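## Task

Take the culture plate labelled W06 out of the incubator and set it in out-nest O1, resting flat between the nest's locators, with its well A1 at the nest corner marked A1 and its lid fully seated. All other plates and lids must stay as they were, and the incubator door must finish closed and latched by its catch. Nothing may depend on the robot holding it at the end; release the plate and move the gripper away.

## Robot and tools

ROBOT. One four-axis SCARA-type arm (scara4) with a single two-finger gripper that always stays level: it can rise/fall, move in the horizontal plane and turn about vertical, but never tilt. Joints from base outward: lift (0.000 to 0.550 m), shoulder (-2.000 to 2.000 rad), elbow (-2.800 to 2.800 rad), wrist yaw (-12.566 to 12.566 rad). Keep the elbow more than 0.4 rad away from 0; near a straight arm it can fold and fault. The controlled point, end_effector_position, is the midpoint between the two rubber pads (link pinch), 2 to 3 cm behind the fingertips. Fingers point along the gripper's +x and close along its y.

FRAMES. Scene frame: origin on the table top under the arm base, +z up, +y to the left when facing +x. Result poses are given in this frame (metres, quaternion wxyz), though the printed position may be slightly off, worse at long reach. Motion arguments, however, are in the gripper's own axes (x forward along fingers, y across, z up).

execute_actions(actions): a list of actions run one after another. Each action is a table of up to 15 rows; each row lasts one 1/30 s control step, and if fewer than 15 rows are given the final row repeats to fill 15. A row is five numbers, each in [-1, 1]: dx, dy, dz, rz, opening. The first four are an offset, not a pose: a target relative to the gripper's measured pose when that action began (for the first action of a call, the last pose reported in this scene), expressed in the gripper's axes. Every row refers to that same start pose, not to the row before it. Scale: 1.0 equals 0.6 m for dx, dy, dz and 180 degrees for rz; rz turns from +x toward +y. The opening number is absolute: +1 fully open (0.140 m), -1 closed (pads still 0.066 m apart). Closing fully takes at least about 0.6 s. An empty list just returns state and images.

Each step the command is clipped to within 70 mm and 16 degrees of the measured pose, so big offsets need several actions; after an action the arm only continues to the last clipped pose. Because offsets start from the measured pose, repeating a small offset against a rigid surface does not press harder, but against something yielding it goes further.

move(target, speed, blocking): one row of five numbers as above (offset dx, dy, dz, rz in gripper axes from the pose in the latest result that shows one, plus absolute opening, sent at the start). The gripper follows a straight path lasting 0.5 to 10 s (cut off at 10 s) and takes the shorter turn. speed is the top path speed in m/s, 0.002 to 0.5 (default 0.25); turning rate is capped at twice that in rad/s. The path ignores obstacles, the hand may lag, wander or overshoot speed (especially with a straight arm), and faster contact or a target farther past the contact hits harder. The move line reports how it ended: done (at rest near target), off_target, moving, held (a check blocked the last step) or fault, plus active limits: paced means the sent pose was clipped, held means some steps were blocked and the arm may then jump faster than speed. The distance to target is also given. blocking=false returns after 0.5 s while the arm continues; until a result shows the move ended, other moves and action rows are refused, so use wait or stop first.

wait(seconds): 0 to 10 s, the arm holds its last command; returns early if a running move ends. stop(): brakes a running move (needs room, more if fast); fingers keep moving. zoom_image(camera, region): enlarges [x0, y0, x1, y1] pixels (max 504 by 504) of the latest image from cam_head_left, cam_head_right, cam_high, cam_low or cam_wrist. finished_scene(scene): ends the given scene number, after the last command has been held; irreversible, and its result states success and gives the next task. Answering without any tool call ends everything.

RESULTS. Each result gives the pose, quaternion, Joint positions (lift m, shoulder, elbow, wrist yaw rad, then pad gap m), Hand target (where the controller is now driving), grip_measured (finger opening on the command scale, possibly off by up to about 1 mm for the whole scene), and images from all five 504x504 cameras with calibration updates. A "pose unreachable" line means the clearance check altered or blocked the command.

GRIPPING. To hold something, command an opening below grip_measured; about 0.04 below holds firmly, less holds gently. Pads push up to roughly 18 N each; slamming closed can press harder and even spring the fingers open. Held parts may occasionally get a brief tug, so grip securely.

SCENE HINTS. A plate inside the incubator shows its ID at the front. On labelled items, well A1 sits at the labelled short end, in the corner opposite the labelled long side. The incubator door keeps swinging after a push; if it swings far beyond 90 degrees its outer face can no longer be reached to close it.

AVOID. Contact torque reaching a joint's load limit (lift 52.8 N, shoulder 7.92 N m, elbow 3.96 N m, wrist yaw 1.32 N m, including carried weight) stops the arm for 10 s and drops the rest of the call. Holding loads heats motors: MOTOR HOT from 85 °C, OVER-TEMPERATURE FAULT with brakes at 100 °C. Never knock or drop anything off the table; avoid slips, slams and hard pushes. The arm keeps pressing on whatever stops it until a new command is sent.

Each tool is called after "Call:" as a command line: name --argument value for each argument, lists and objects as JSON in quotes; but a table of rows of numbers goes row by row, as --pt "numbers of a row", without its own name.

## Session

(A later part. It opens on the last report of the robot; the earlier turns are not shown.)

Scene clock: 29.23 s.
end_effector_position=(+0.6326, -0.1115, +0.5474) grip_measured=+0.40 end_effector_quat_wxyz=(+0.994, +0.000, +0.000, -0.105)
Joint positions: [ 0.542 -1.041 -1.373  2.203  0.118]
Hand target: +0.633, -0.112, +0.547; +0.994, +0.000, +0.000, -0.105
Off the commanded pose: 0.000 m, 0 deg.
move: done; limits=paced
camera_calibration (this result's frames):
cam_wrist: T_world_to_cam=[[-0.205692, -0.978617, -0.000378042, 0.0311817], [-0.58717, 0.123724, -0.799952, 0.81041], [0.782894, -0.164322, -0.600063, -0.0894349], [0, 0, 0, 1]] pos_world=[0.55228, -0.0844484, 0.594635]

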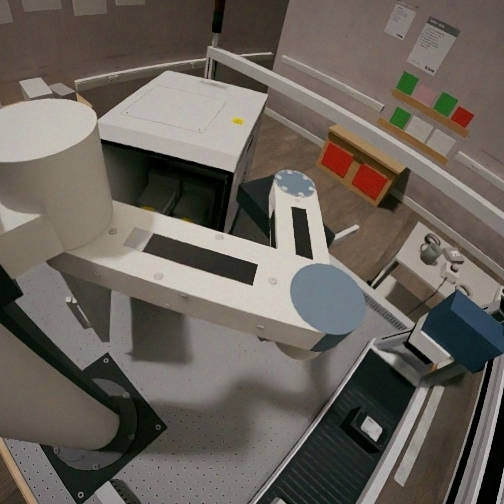

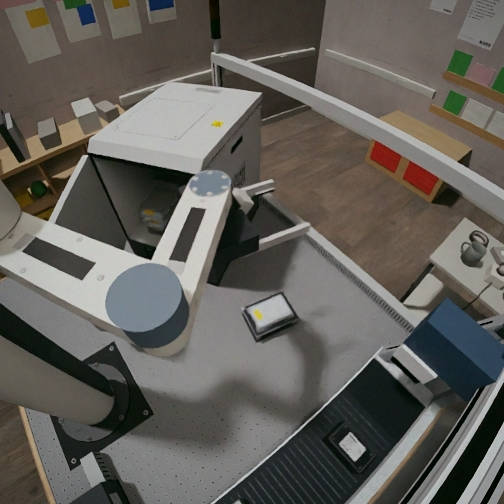

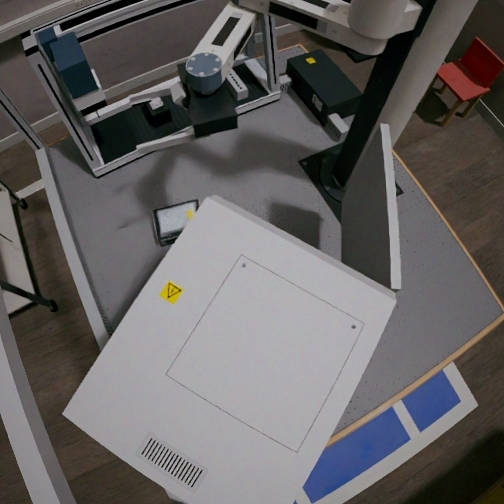

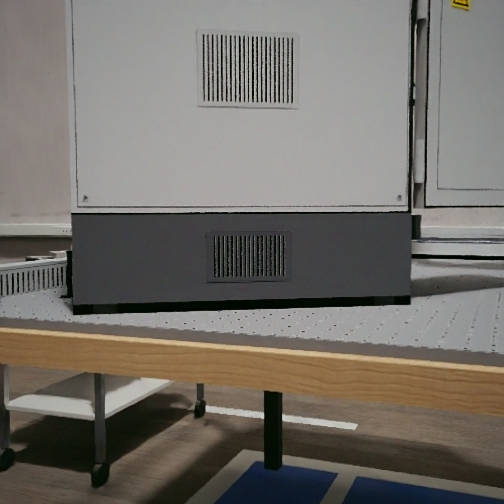

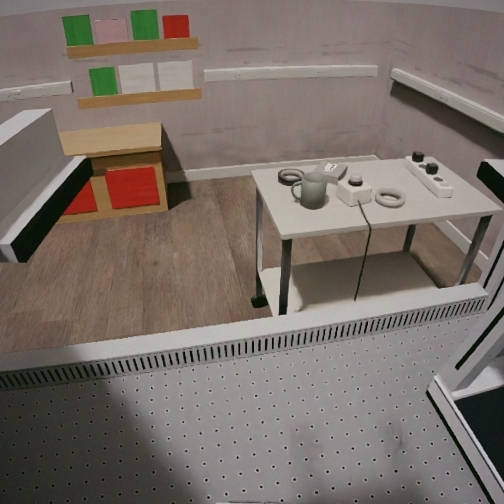

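Call:
move --target '[-0.488, 0.427, 0.01, -0.072, -1]' --speed 0.4

Scene clock: 31.17 s.
end_effector_position=(+0.3998, +0.2003, +0.5534) grip_measured=-1.00 end_effector_quat_wxyz=(+0.976, +0.000, +0.000, -0.217)
Joint positions: [ 0.548  0.32  -1.116  0.359  0.066]
Hand target: +0.400, +0.200, +0.553; +0.976, +0.000, +0.000, -0.217
Off the commanded pose: 0.000 m, 0 deg.
move: done; limits=paced
camera_calibration (this result's frames):
cam_wrist: T_world_to_cam=[[-0.419907, -0.907567, -0.000378042, 0.359875], [-0.544471, 0.252245, -0.799952, 0.597048], [0.726106, -0.3357, -0.600063, 0.204697], [0, 0, 0, 1]] pos_world=[0.327557, 0.244725, 0.600577]

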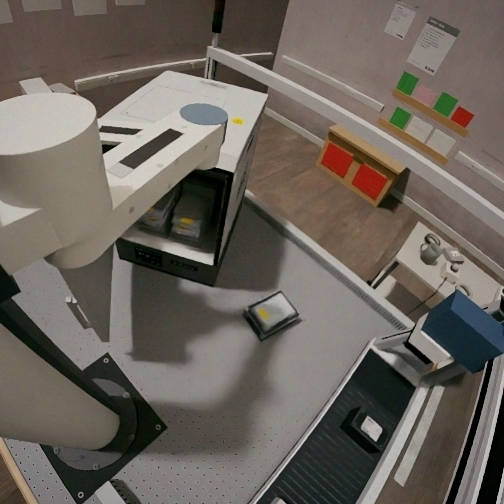

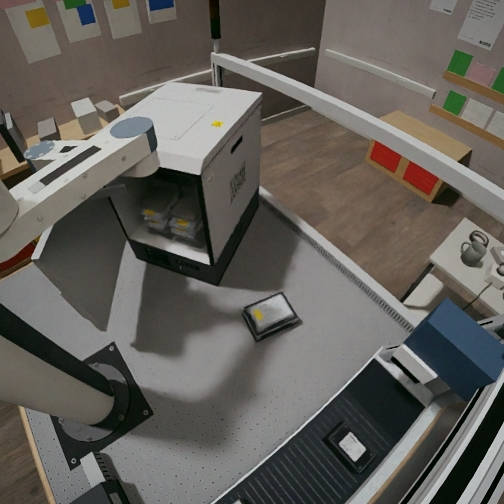

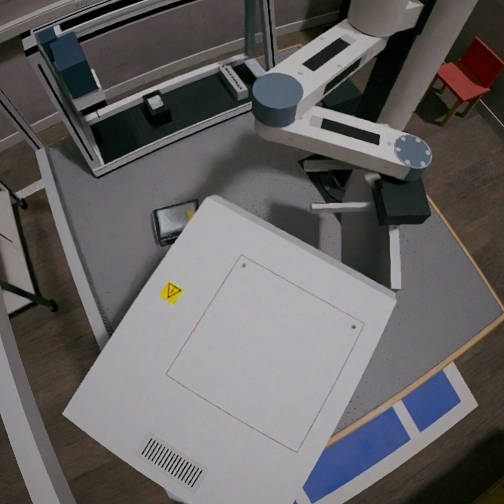

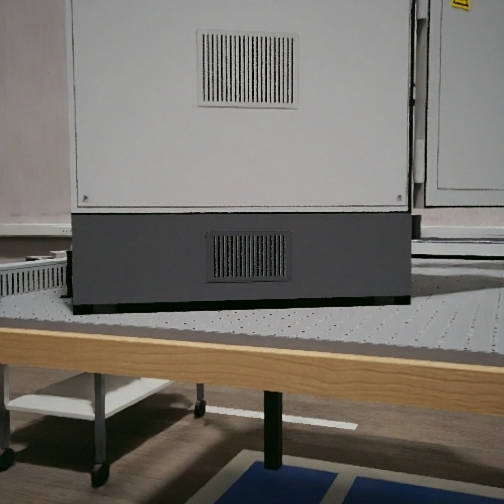

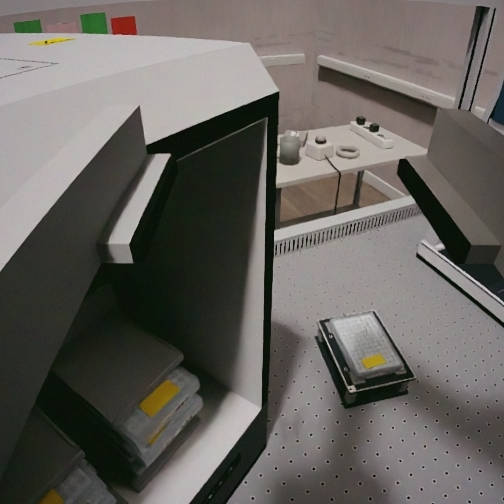

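Call:
move --target '[-0.418, -0.089, 0, -0.047, -1]' --speed 0.2

Scene clock: 32.97 s.
end_effector_position=(+0.1498, +0.2580, +0.5534) grip_measured=-1.00 end_effector_quat_wxyz=(+0.958, +0.000, +0.000, -0.288)
Joint positions: [ 0.548  1.252 -1.545 -0.292  0.066]
Hand target: +0.150, +0.258, +0.553; +0.958, +0.000, +0.000, -0.288
Off the commanded pose: 0.000 m, 0 deg.
move: done
camera_calibration (this result's frames):
cam_wrist: T_world_to_cam=[[-0.548833, -0.835932, -0.000378042, 0.308086], [-0.501446, 0.329587, -0.799952, 0.420009], [0.66883, -0.438851, -0.600063, 0.440756], [0, 0, 0, 1]] pos_world=[0.0849083, 0.312535, 0.600586]

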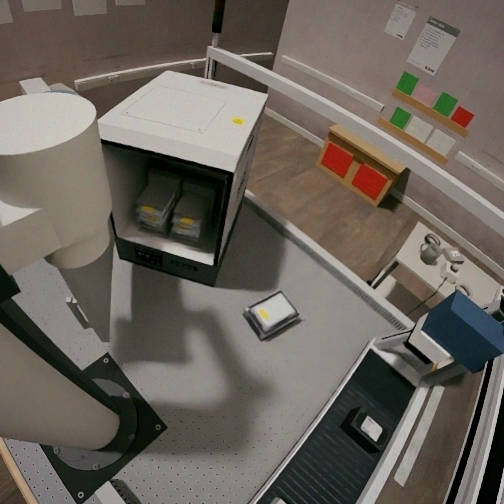

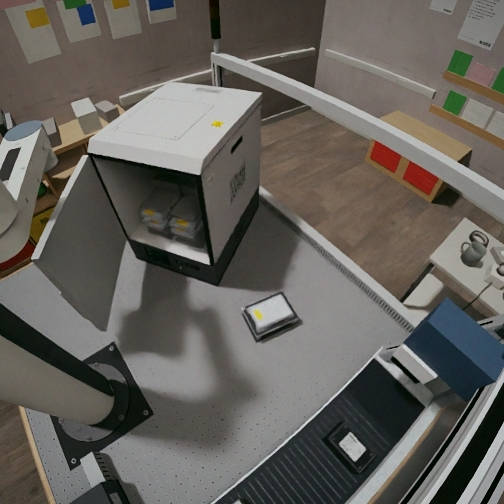

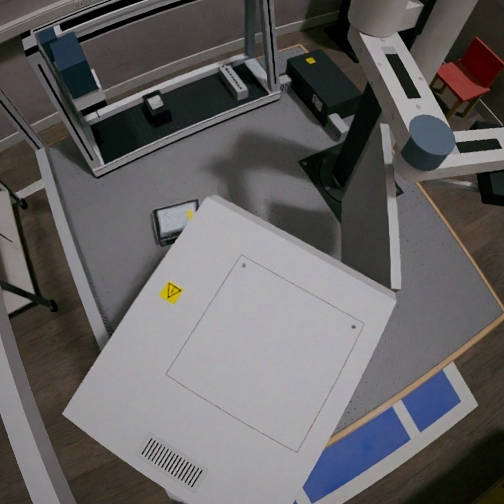

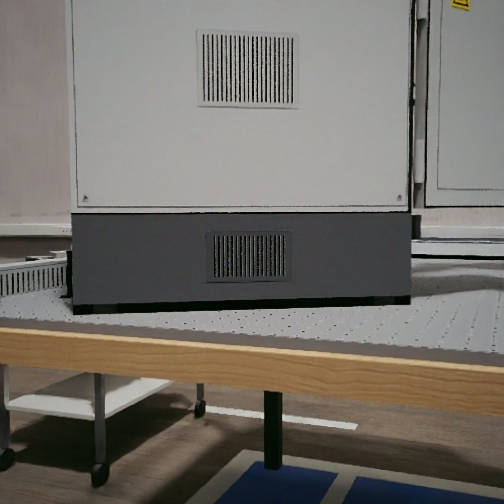

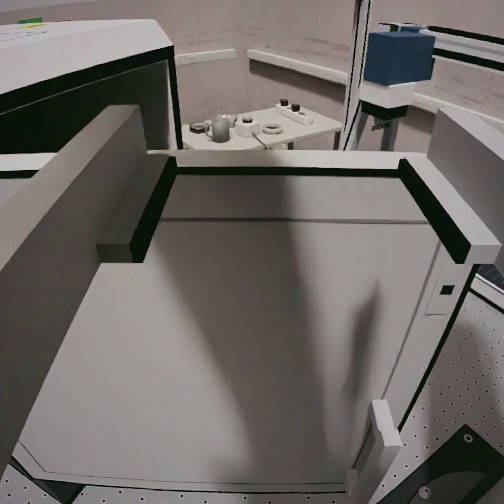

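Call:
move --target '[0.05, 0, -0.115, 0, -1]' --speed 0.2

Call:
move --target '[0.253, 0.025, 0, 0.167, -1]' --speed 0.08

Scene clock: 33.83 s.
end_effector_position=(+0.1749, +0.2415, +0.4843) grip_measured=-1.00 end_effector_quat_wxyz=(+0.958, +0.000, +0.000, -0.288)
Joint positions: [ 0.479  1.149 -1.416 -0.318  0.066]
Hand target: +0.175, +0.241, +0.484; +0.958, +0.000, +0.000, -0.288
Off the commanded pose: 0.000 m, 0 deg.
move: done
camera_calibration (this result's frames):
cam_wrist: T_world_to_cam=[[-0.548797, -0.835956, -0.000378042, 0.308032], [-0.50146, 0.329566, -0.799952, 0.382797], [0.668849, -0.438822, -0.600063, 0.375272], [0, 0, 0, 1]] pos_world=[0.110004, 0.296022, 0.531523]

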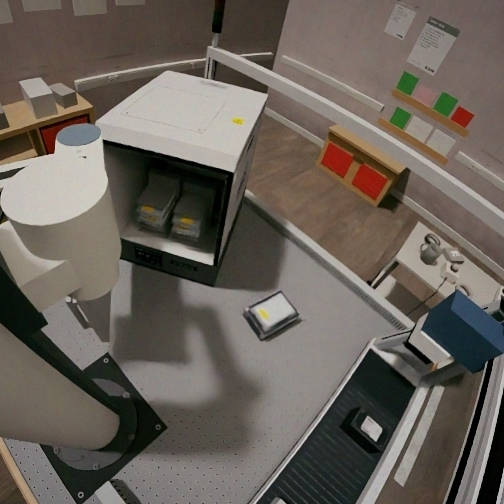

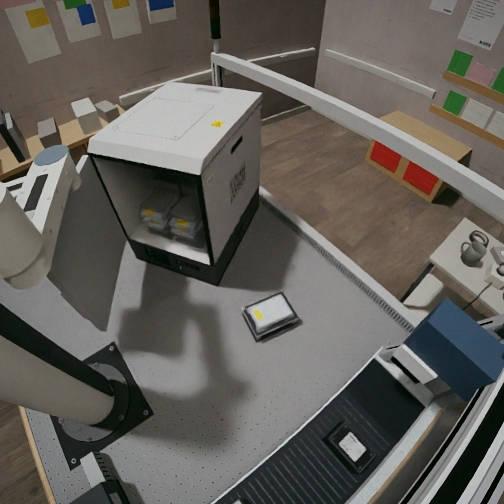

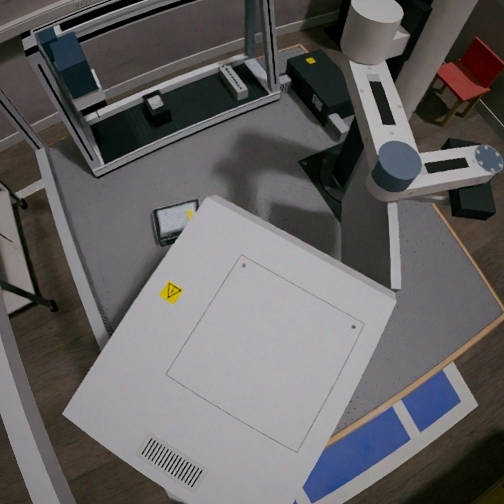

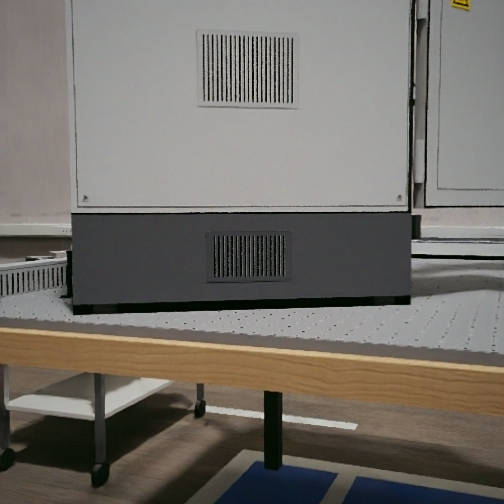

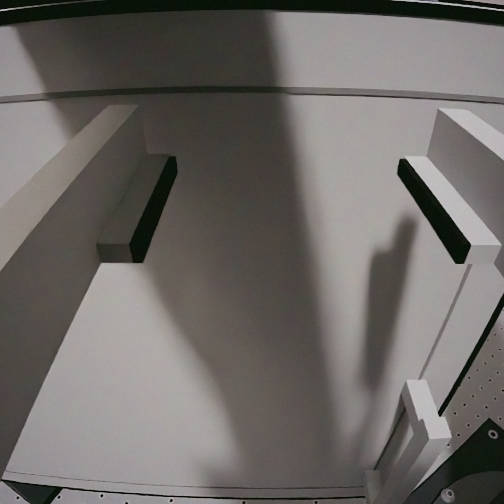

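Scene clock: 37.37 s.
end_effector_position=(+0.3099, +0.1702, +0.4843) grip_measured=-1.00 end_effector_quat_wxyz=(+1.000, +0.000, +0.000, -0.030)
Joint positions: [ 0.479  0.582 -0.685  0.042  0.066]
Hand target: +0.310, +0.170, +0.484; +1.000, +0.000, +0.000, -0.030
Off the commanded pose: 0.000 m, 0 deg.
move: done
camera_calibration (this result's frames):
cam_wrist: T_world_to_cam=[[-0.0565826, -0.998398, -0.000378042, 0.19759], [-0.599085, 0.0342551, -0.799952, 0.554478], [0.798684, -0.0450369, -0.600063, 0.14647], [0, 0, 0, 1]] pos_world=[0.226376, 0.184877, 0.531522]

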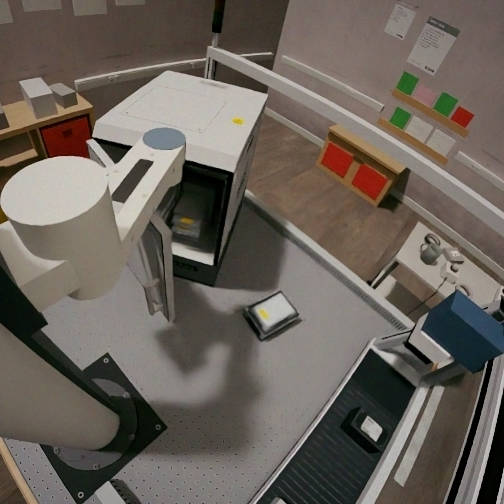

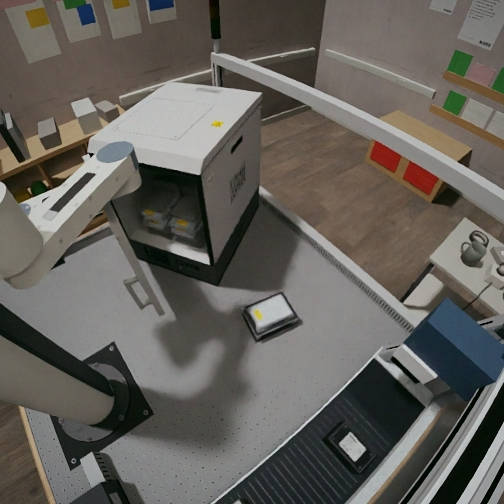

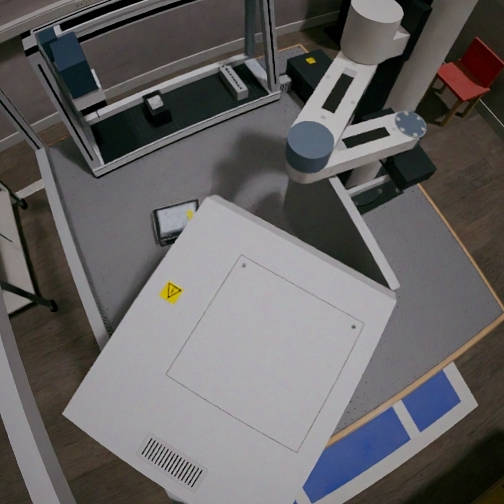

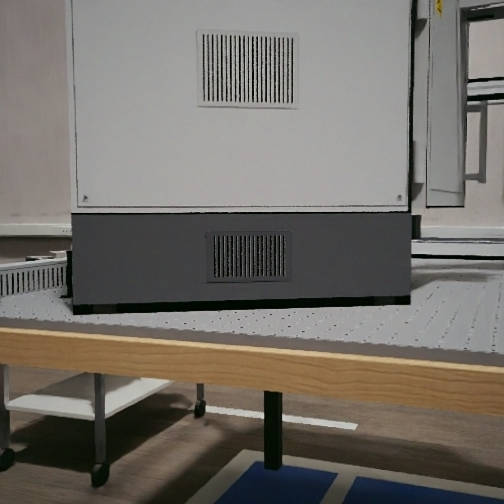

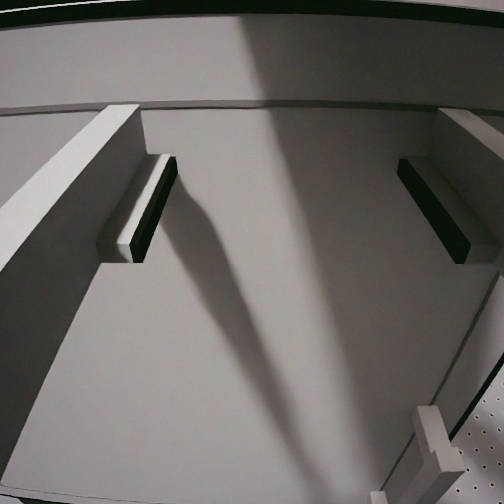

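Call:
move --target '[0.265, 0.029, 0, 0.197, -1]' --speed 0.08

Scene clock: 41.63 s.
end_effector_position=(+0.4697, +0.1779, +0.4843) grip_measured=-1.00 end_effector_quat_wxyz=(+0.961, +0.000, +0.000, +0.275)
Joint positions: [ 0.479 -0.459 -0.793  1.81   0.066]
Hand target: +0.470, +0.178, +0.484; +0.961, +0.000, +0.000, +0.275
Off the commanded pose: 0.000 m, 0 deg.
move: done
camera_calibration (this result's frames):
cam_wrist: T_world_to_cam=[[0.532708, -0.846299, -0.000378042, -0.0894791], [-0.507994, -0.319402, -0.799952, 0.670095], [0.676879, 0.426333, -0.600063, -0.00747929], [0, 0, 0, 1]] pos_world=[0.393133, 0.141492, 0.531522]

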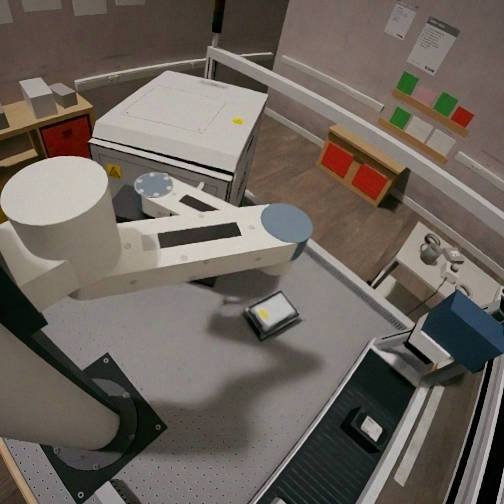

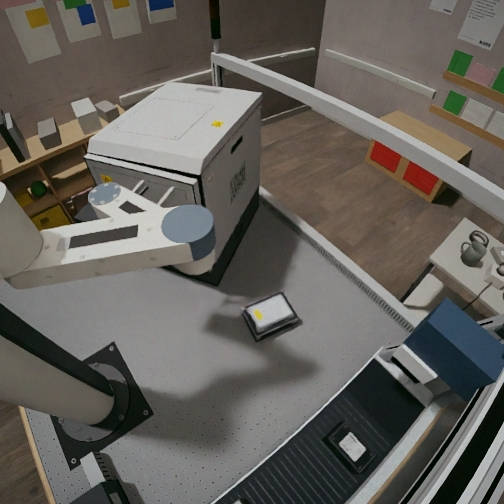

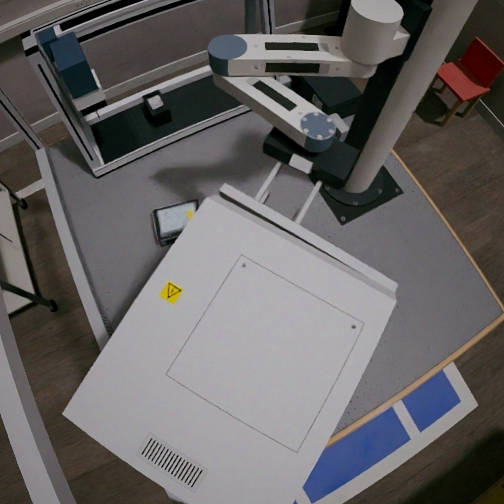

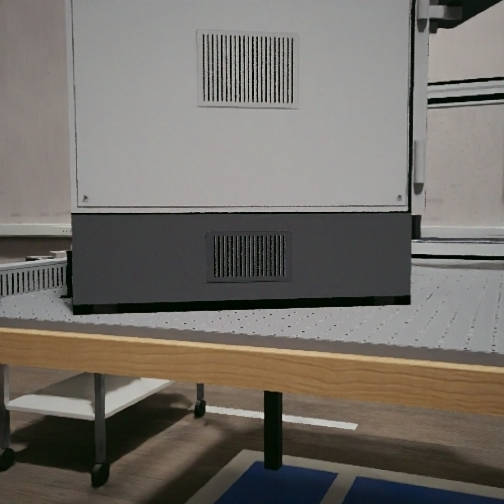

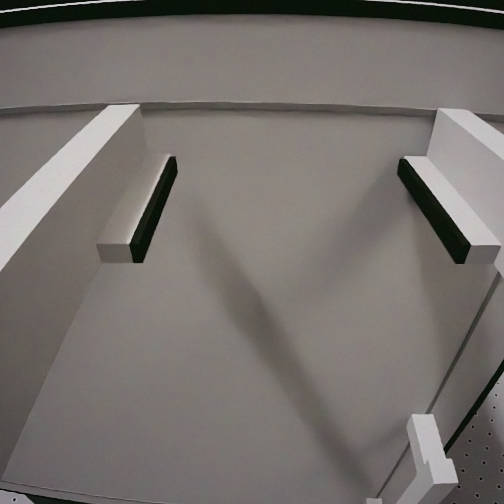

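Call:
move --target '[0.035, 0, 0, 0, -1]' --speed 0.04

Call:
move --target '[-0.1, 0, 0, 0, -1]' --speed 0.15

Scene clock: 52.07 s.
end_effector_position=(+0.4791, +0.1837, +0.4843) grip_measured=-1.00 end_effector_quat_wxyz=(+0.962, +0.000, +0.000, +0.274)
Joint positions: [ 0.479 -0.444 -0.841  1.84   0.066]
Hand target: +0.479, +0.184, +0.484; +0.962, +0.000, +0.000, +0.274
Off the commanded pose: 0.010 m, 0 deg.
TORQUE FAULT: the external load on joint 3 (elbow) reached its load limit, and the arm stopped for 10 seconds. That time counts as 20 of the actions that you can send in this scene. The arm's remaining commands of this call were not run. The arm holds where it stopped, with its grip as last carried out, and accepts commands again: back off and push less far. The arm stops again, at the same cost, whenever a joint's load reaches its limit.
move: fault
camera_calibration (this result's frames):
cam_wrist: T_world_to_cam=[[0.530632, -0.847602, -0.000378042, -0.0883405], [-0.508775, -0.318156, -0.799952, 0.676911], [0.677921, 0.424673, -0.600063, -0.0165659], [0, 0, 0, 1]] pos_world=[0.402502, 0.147521, 0.531523]

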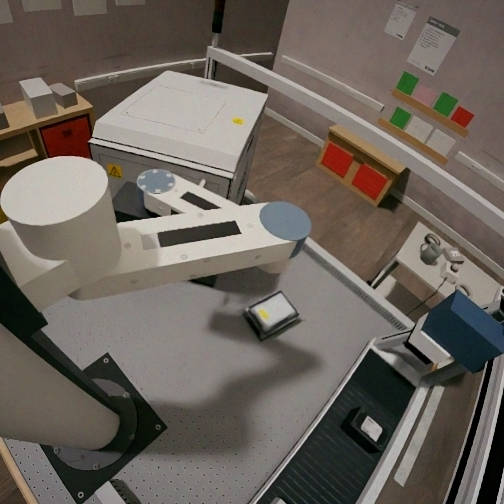

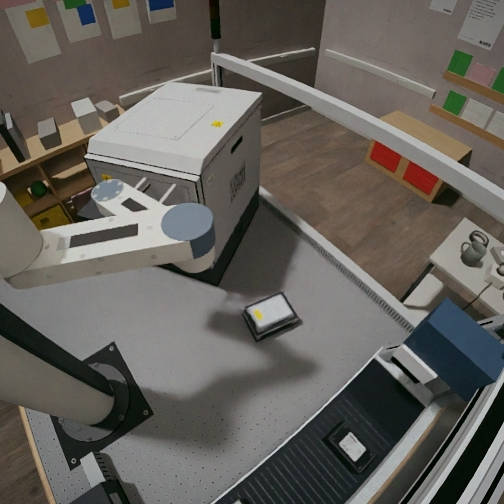

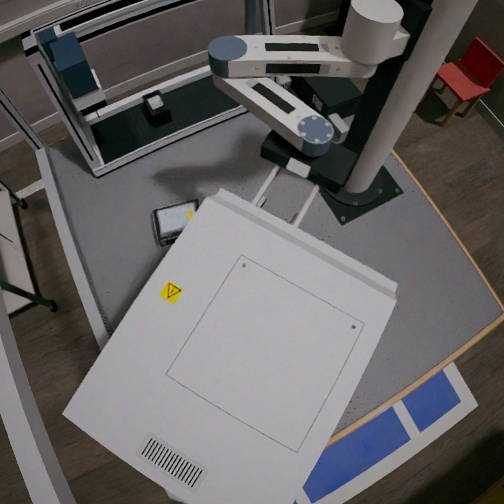

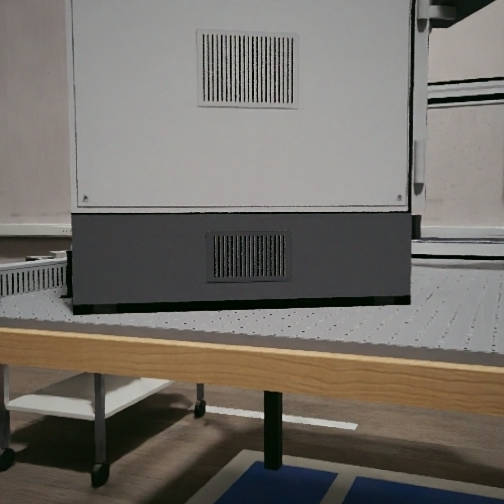

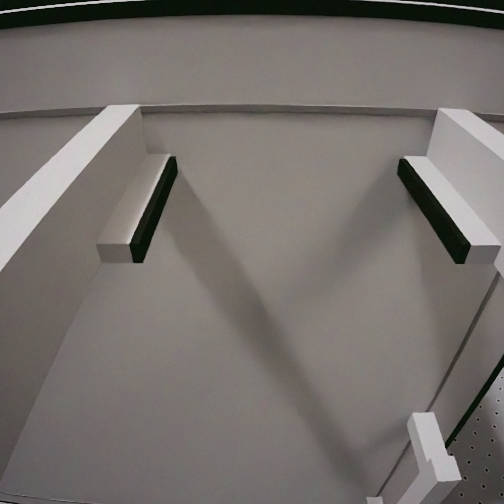

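not run: a fault stop came before this call.

Pushed too far; lesson noted. Back off.

Call:
move --target '[-0.1, 0, 0, 0, -1]' --speed 0.15

Call:
wait --seconds 2

Scene clock: 52.87 s.
end_effector_position=(+0.4281, +0.1521, +0.4843) grip_measured=-1.00 end_effector_quat_wxyz=(+0.962, +0.000, +0.000, +0.274)
Joint positions: [ 0.479 -0.5   -0.587  1.643  0.066]
Hand target: +0.428, +0.152, +0.484; +0.962, +0.000, +0.000, +0.274
Off the commanded pose: 0.000 m, 0 deg.
move: done
camera_calibration (this result's frames):
cam_wrist: T_world_to_cam=[[0.530888, -0.847442, -0.000378042, -0.0882429], [-0.508679, -0.31831, -0.799952, 0.640869], [0.677793, 0.424877, -0.600063, 0.0314825], [0, 0, 0, 1]] pos_world=[0.351505, 0.115838, 0.531523]

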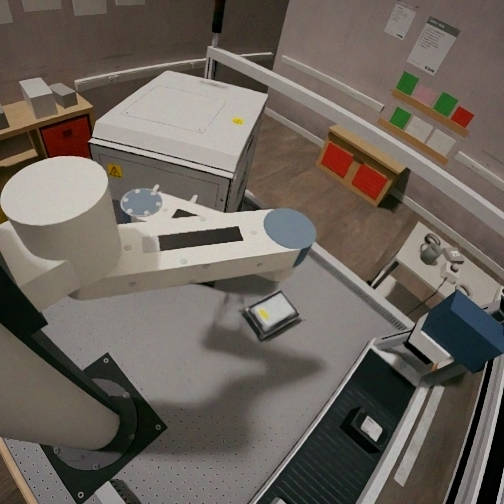

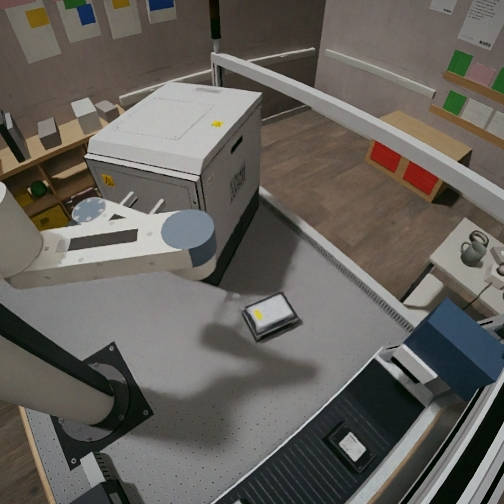

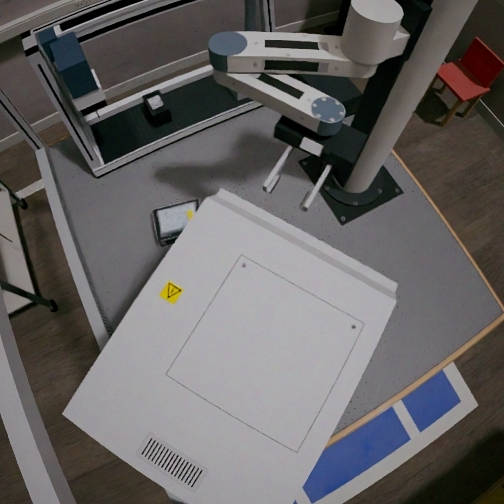

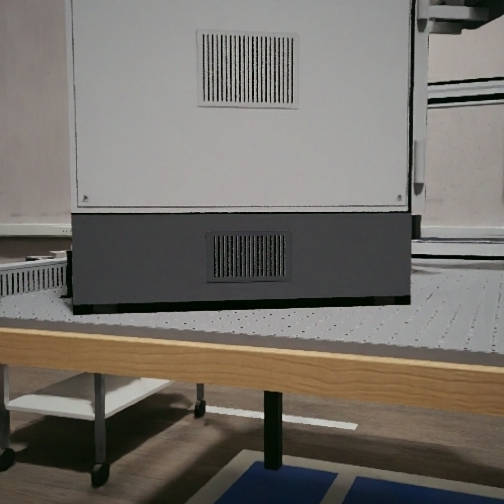

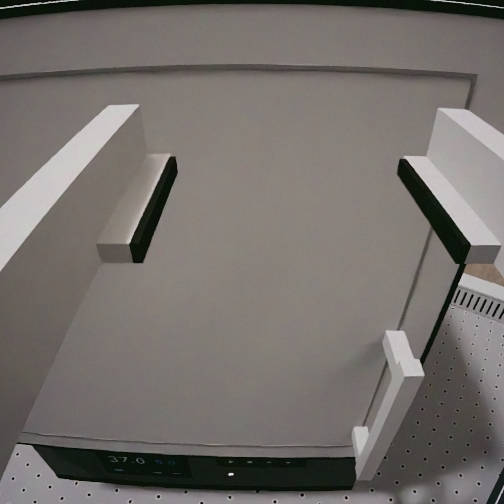

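Scene clock: 54.87 s.
end_effector_position=(+0.4282, +0.1521, +0.4843) grip_measured=-1.00 end_effector_quat_wxyz=(+0.962, +0.000, +0.000, +0.274)
Joint positions: [ 0.479 -0.5   -0.588  1.643  0.066]
Hand target: +0.428, +0.152, +0.484; +0.962, +0.000, +0.000, +0.274
Off the commanded pose: 0.000 m, 0 deg.
wait: 2.00 s; at rest by 0.17 s
camera_calibration (this result's frames):
cam_wrist: T_world_to_cam=[[0.530837, -0.847474, -0.000378042, -0.0882256], [-0.508698, -0.31828, -0.799952, 0.64088], [0.677818, 0.424837, -0.600063, 0.0314677], [0, 0, 0, 1]] pos_world=[0.351519, 0.115841, 0.531523]

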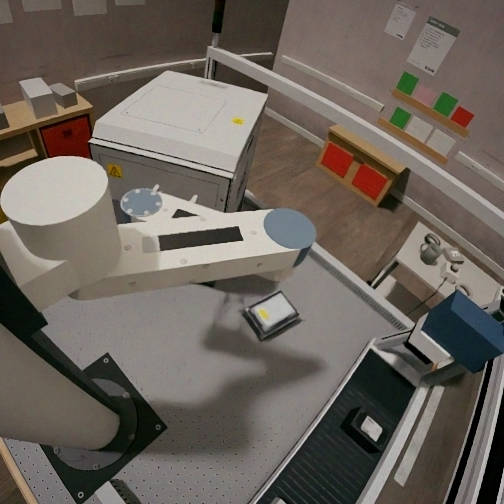

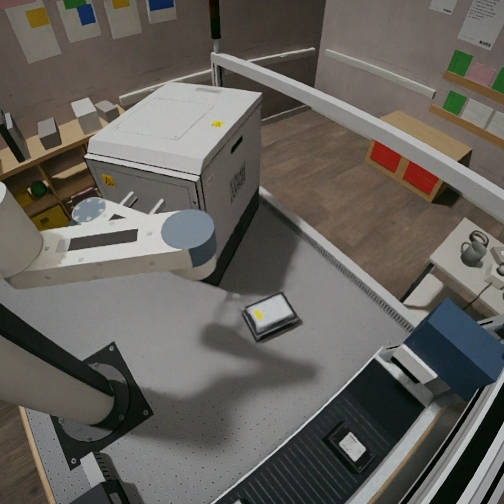

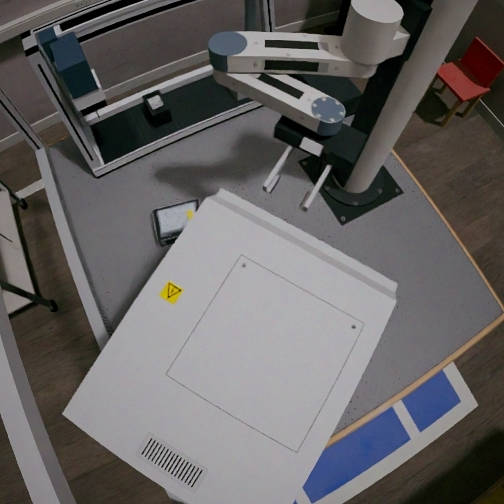

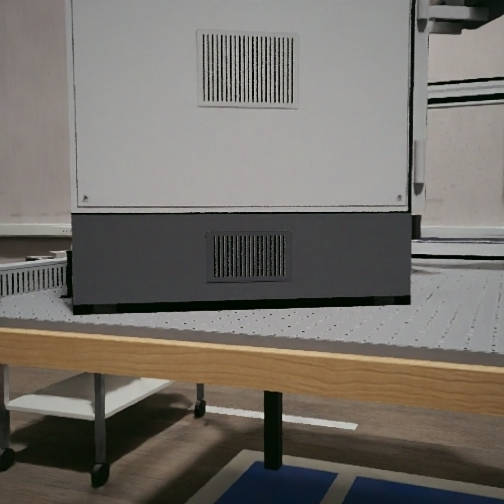

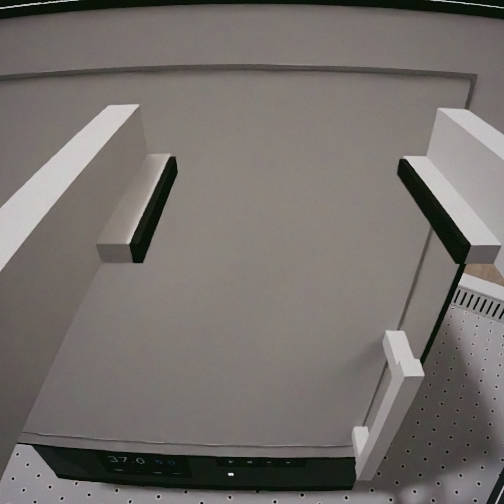

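Call:
finished_scene --scene 1

The scene is finished: the task was done.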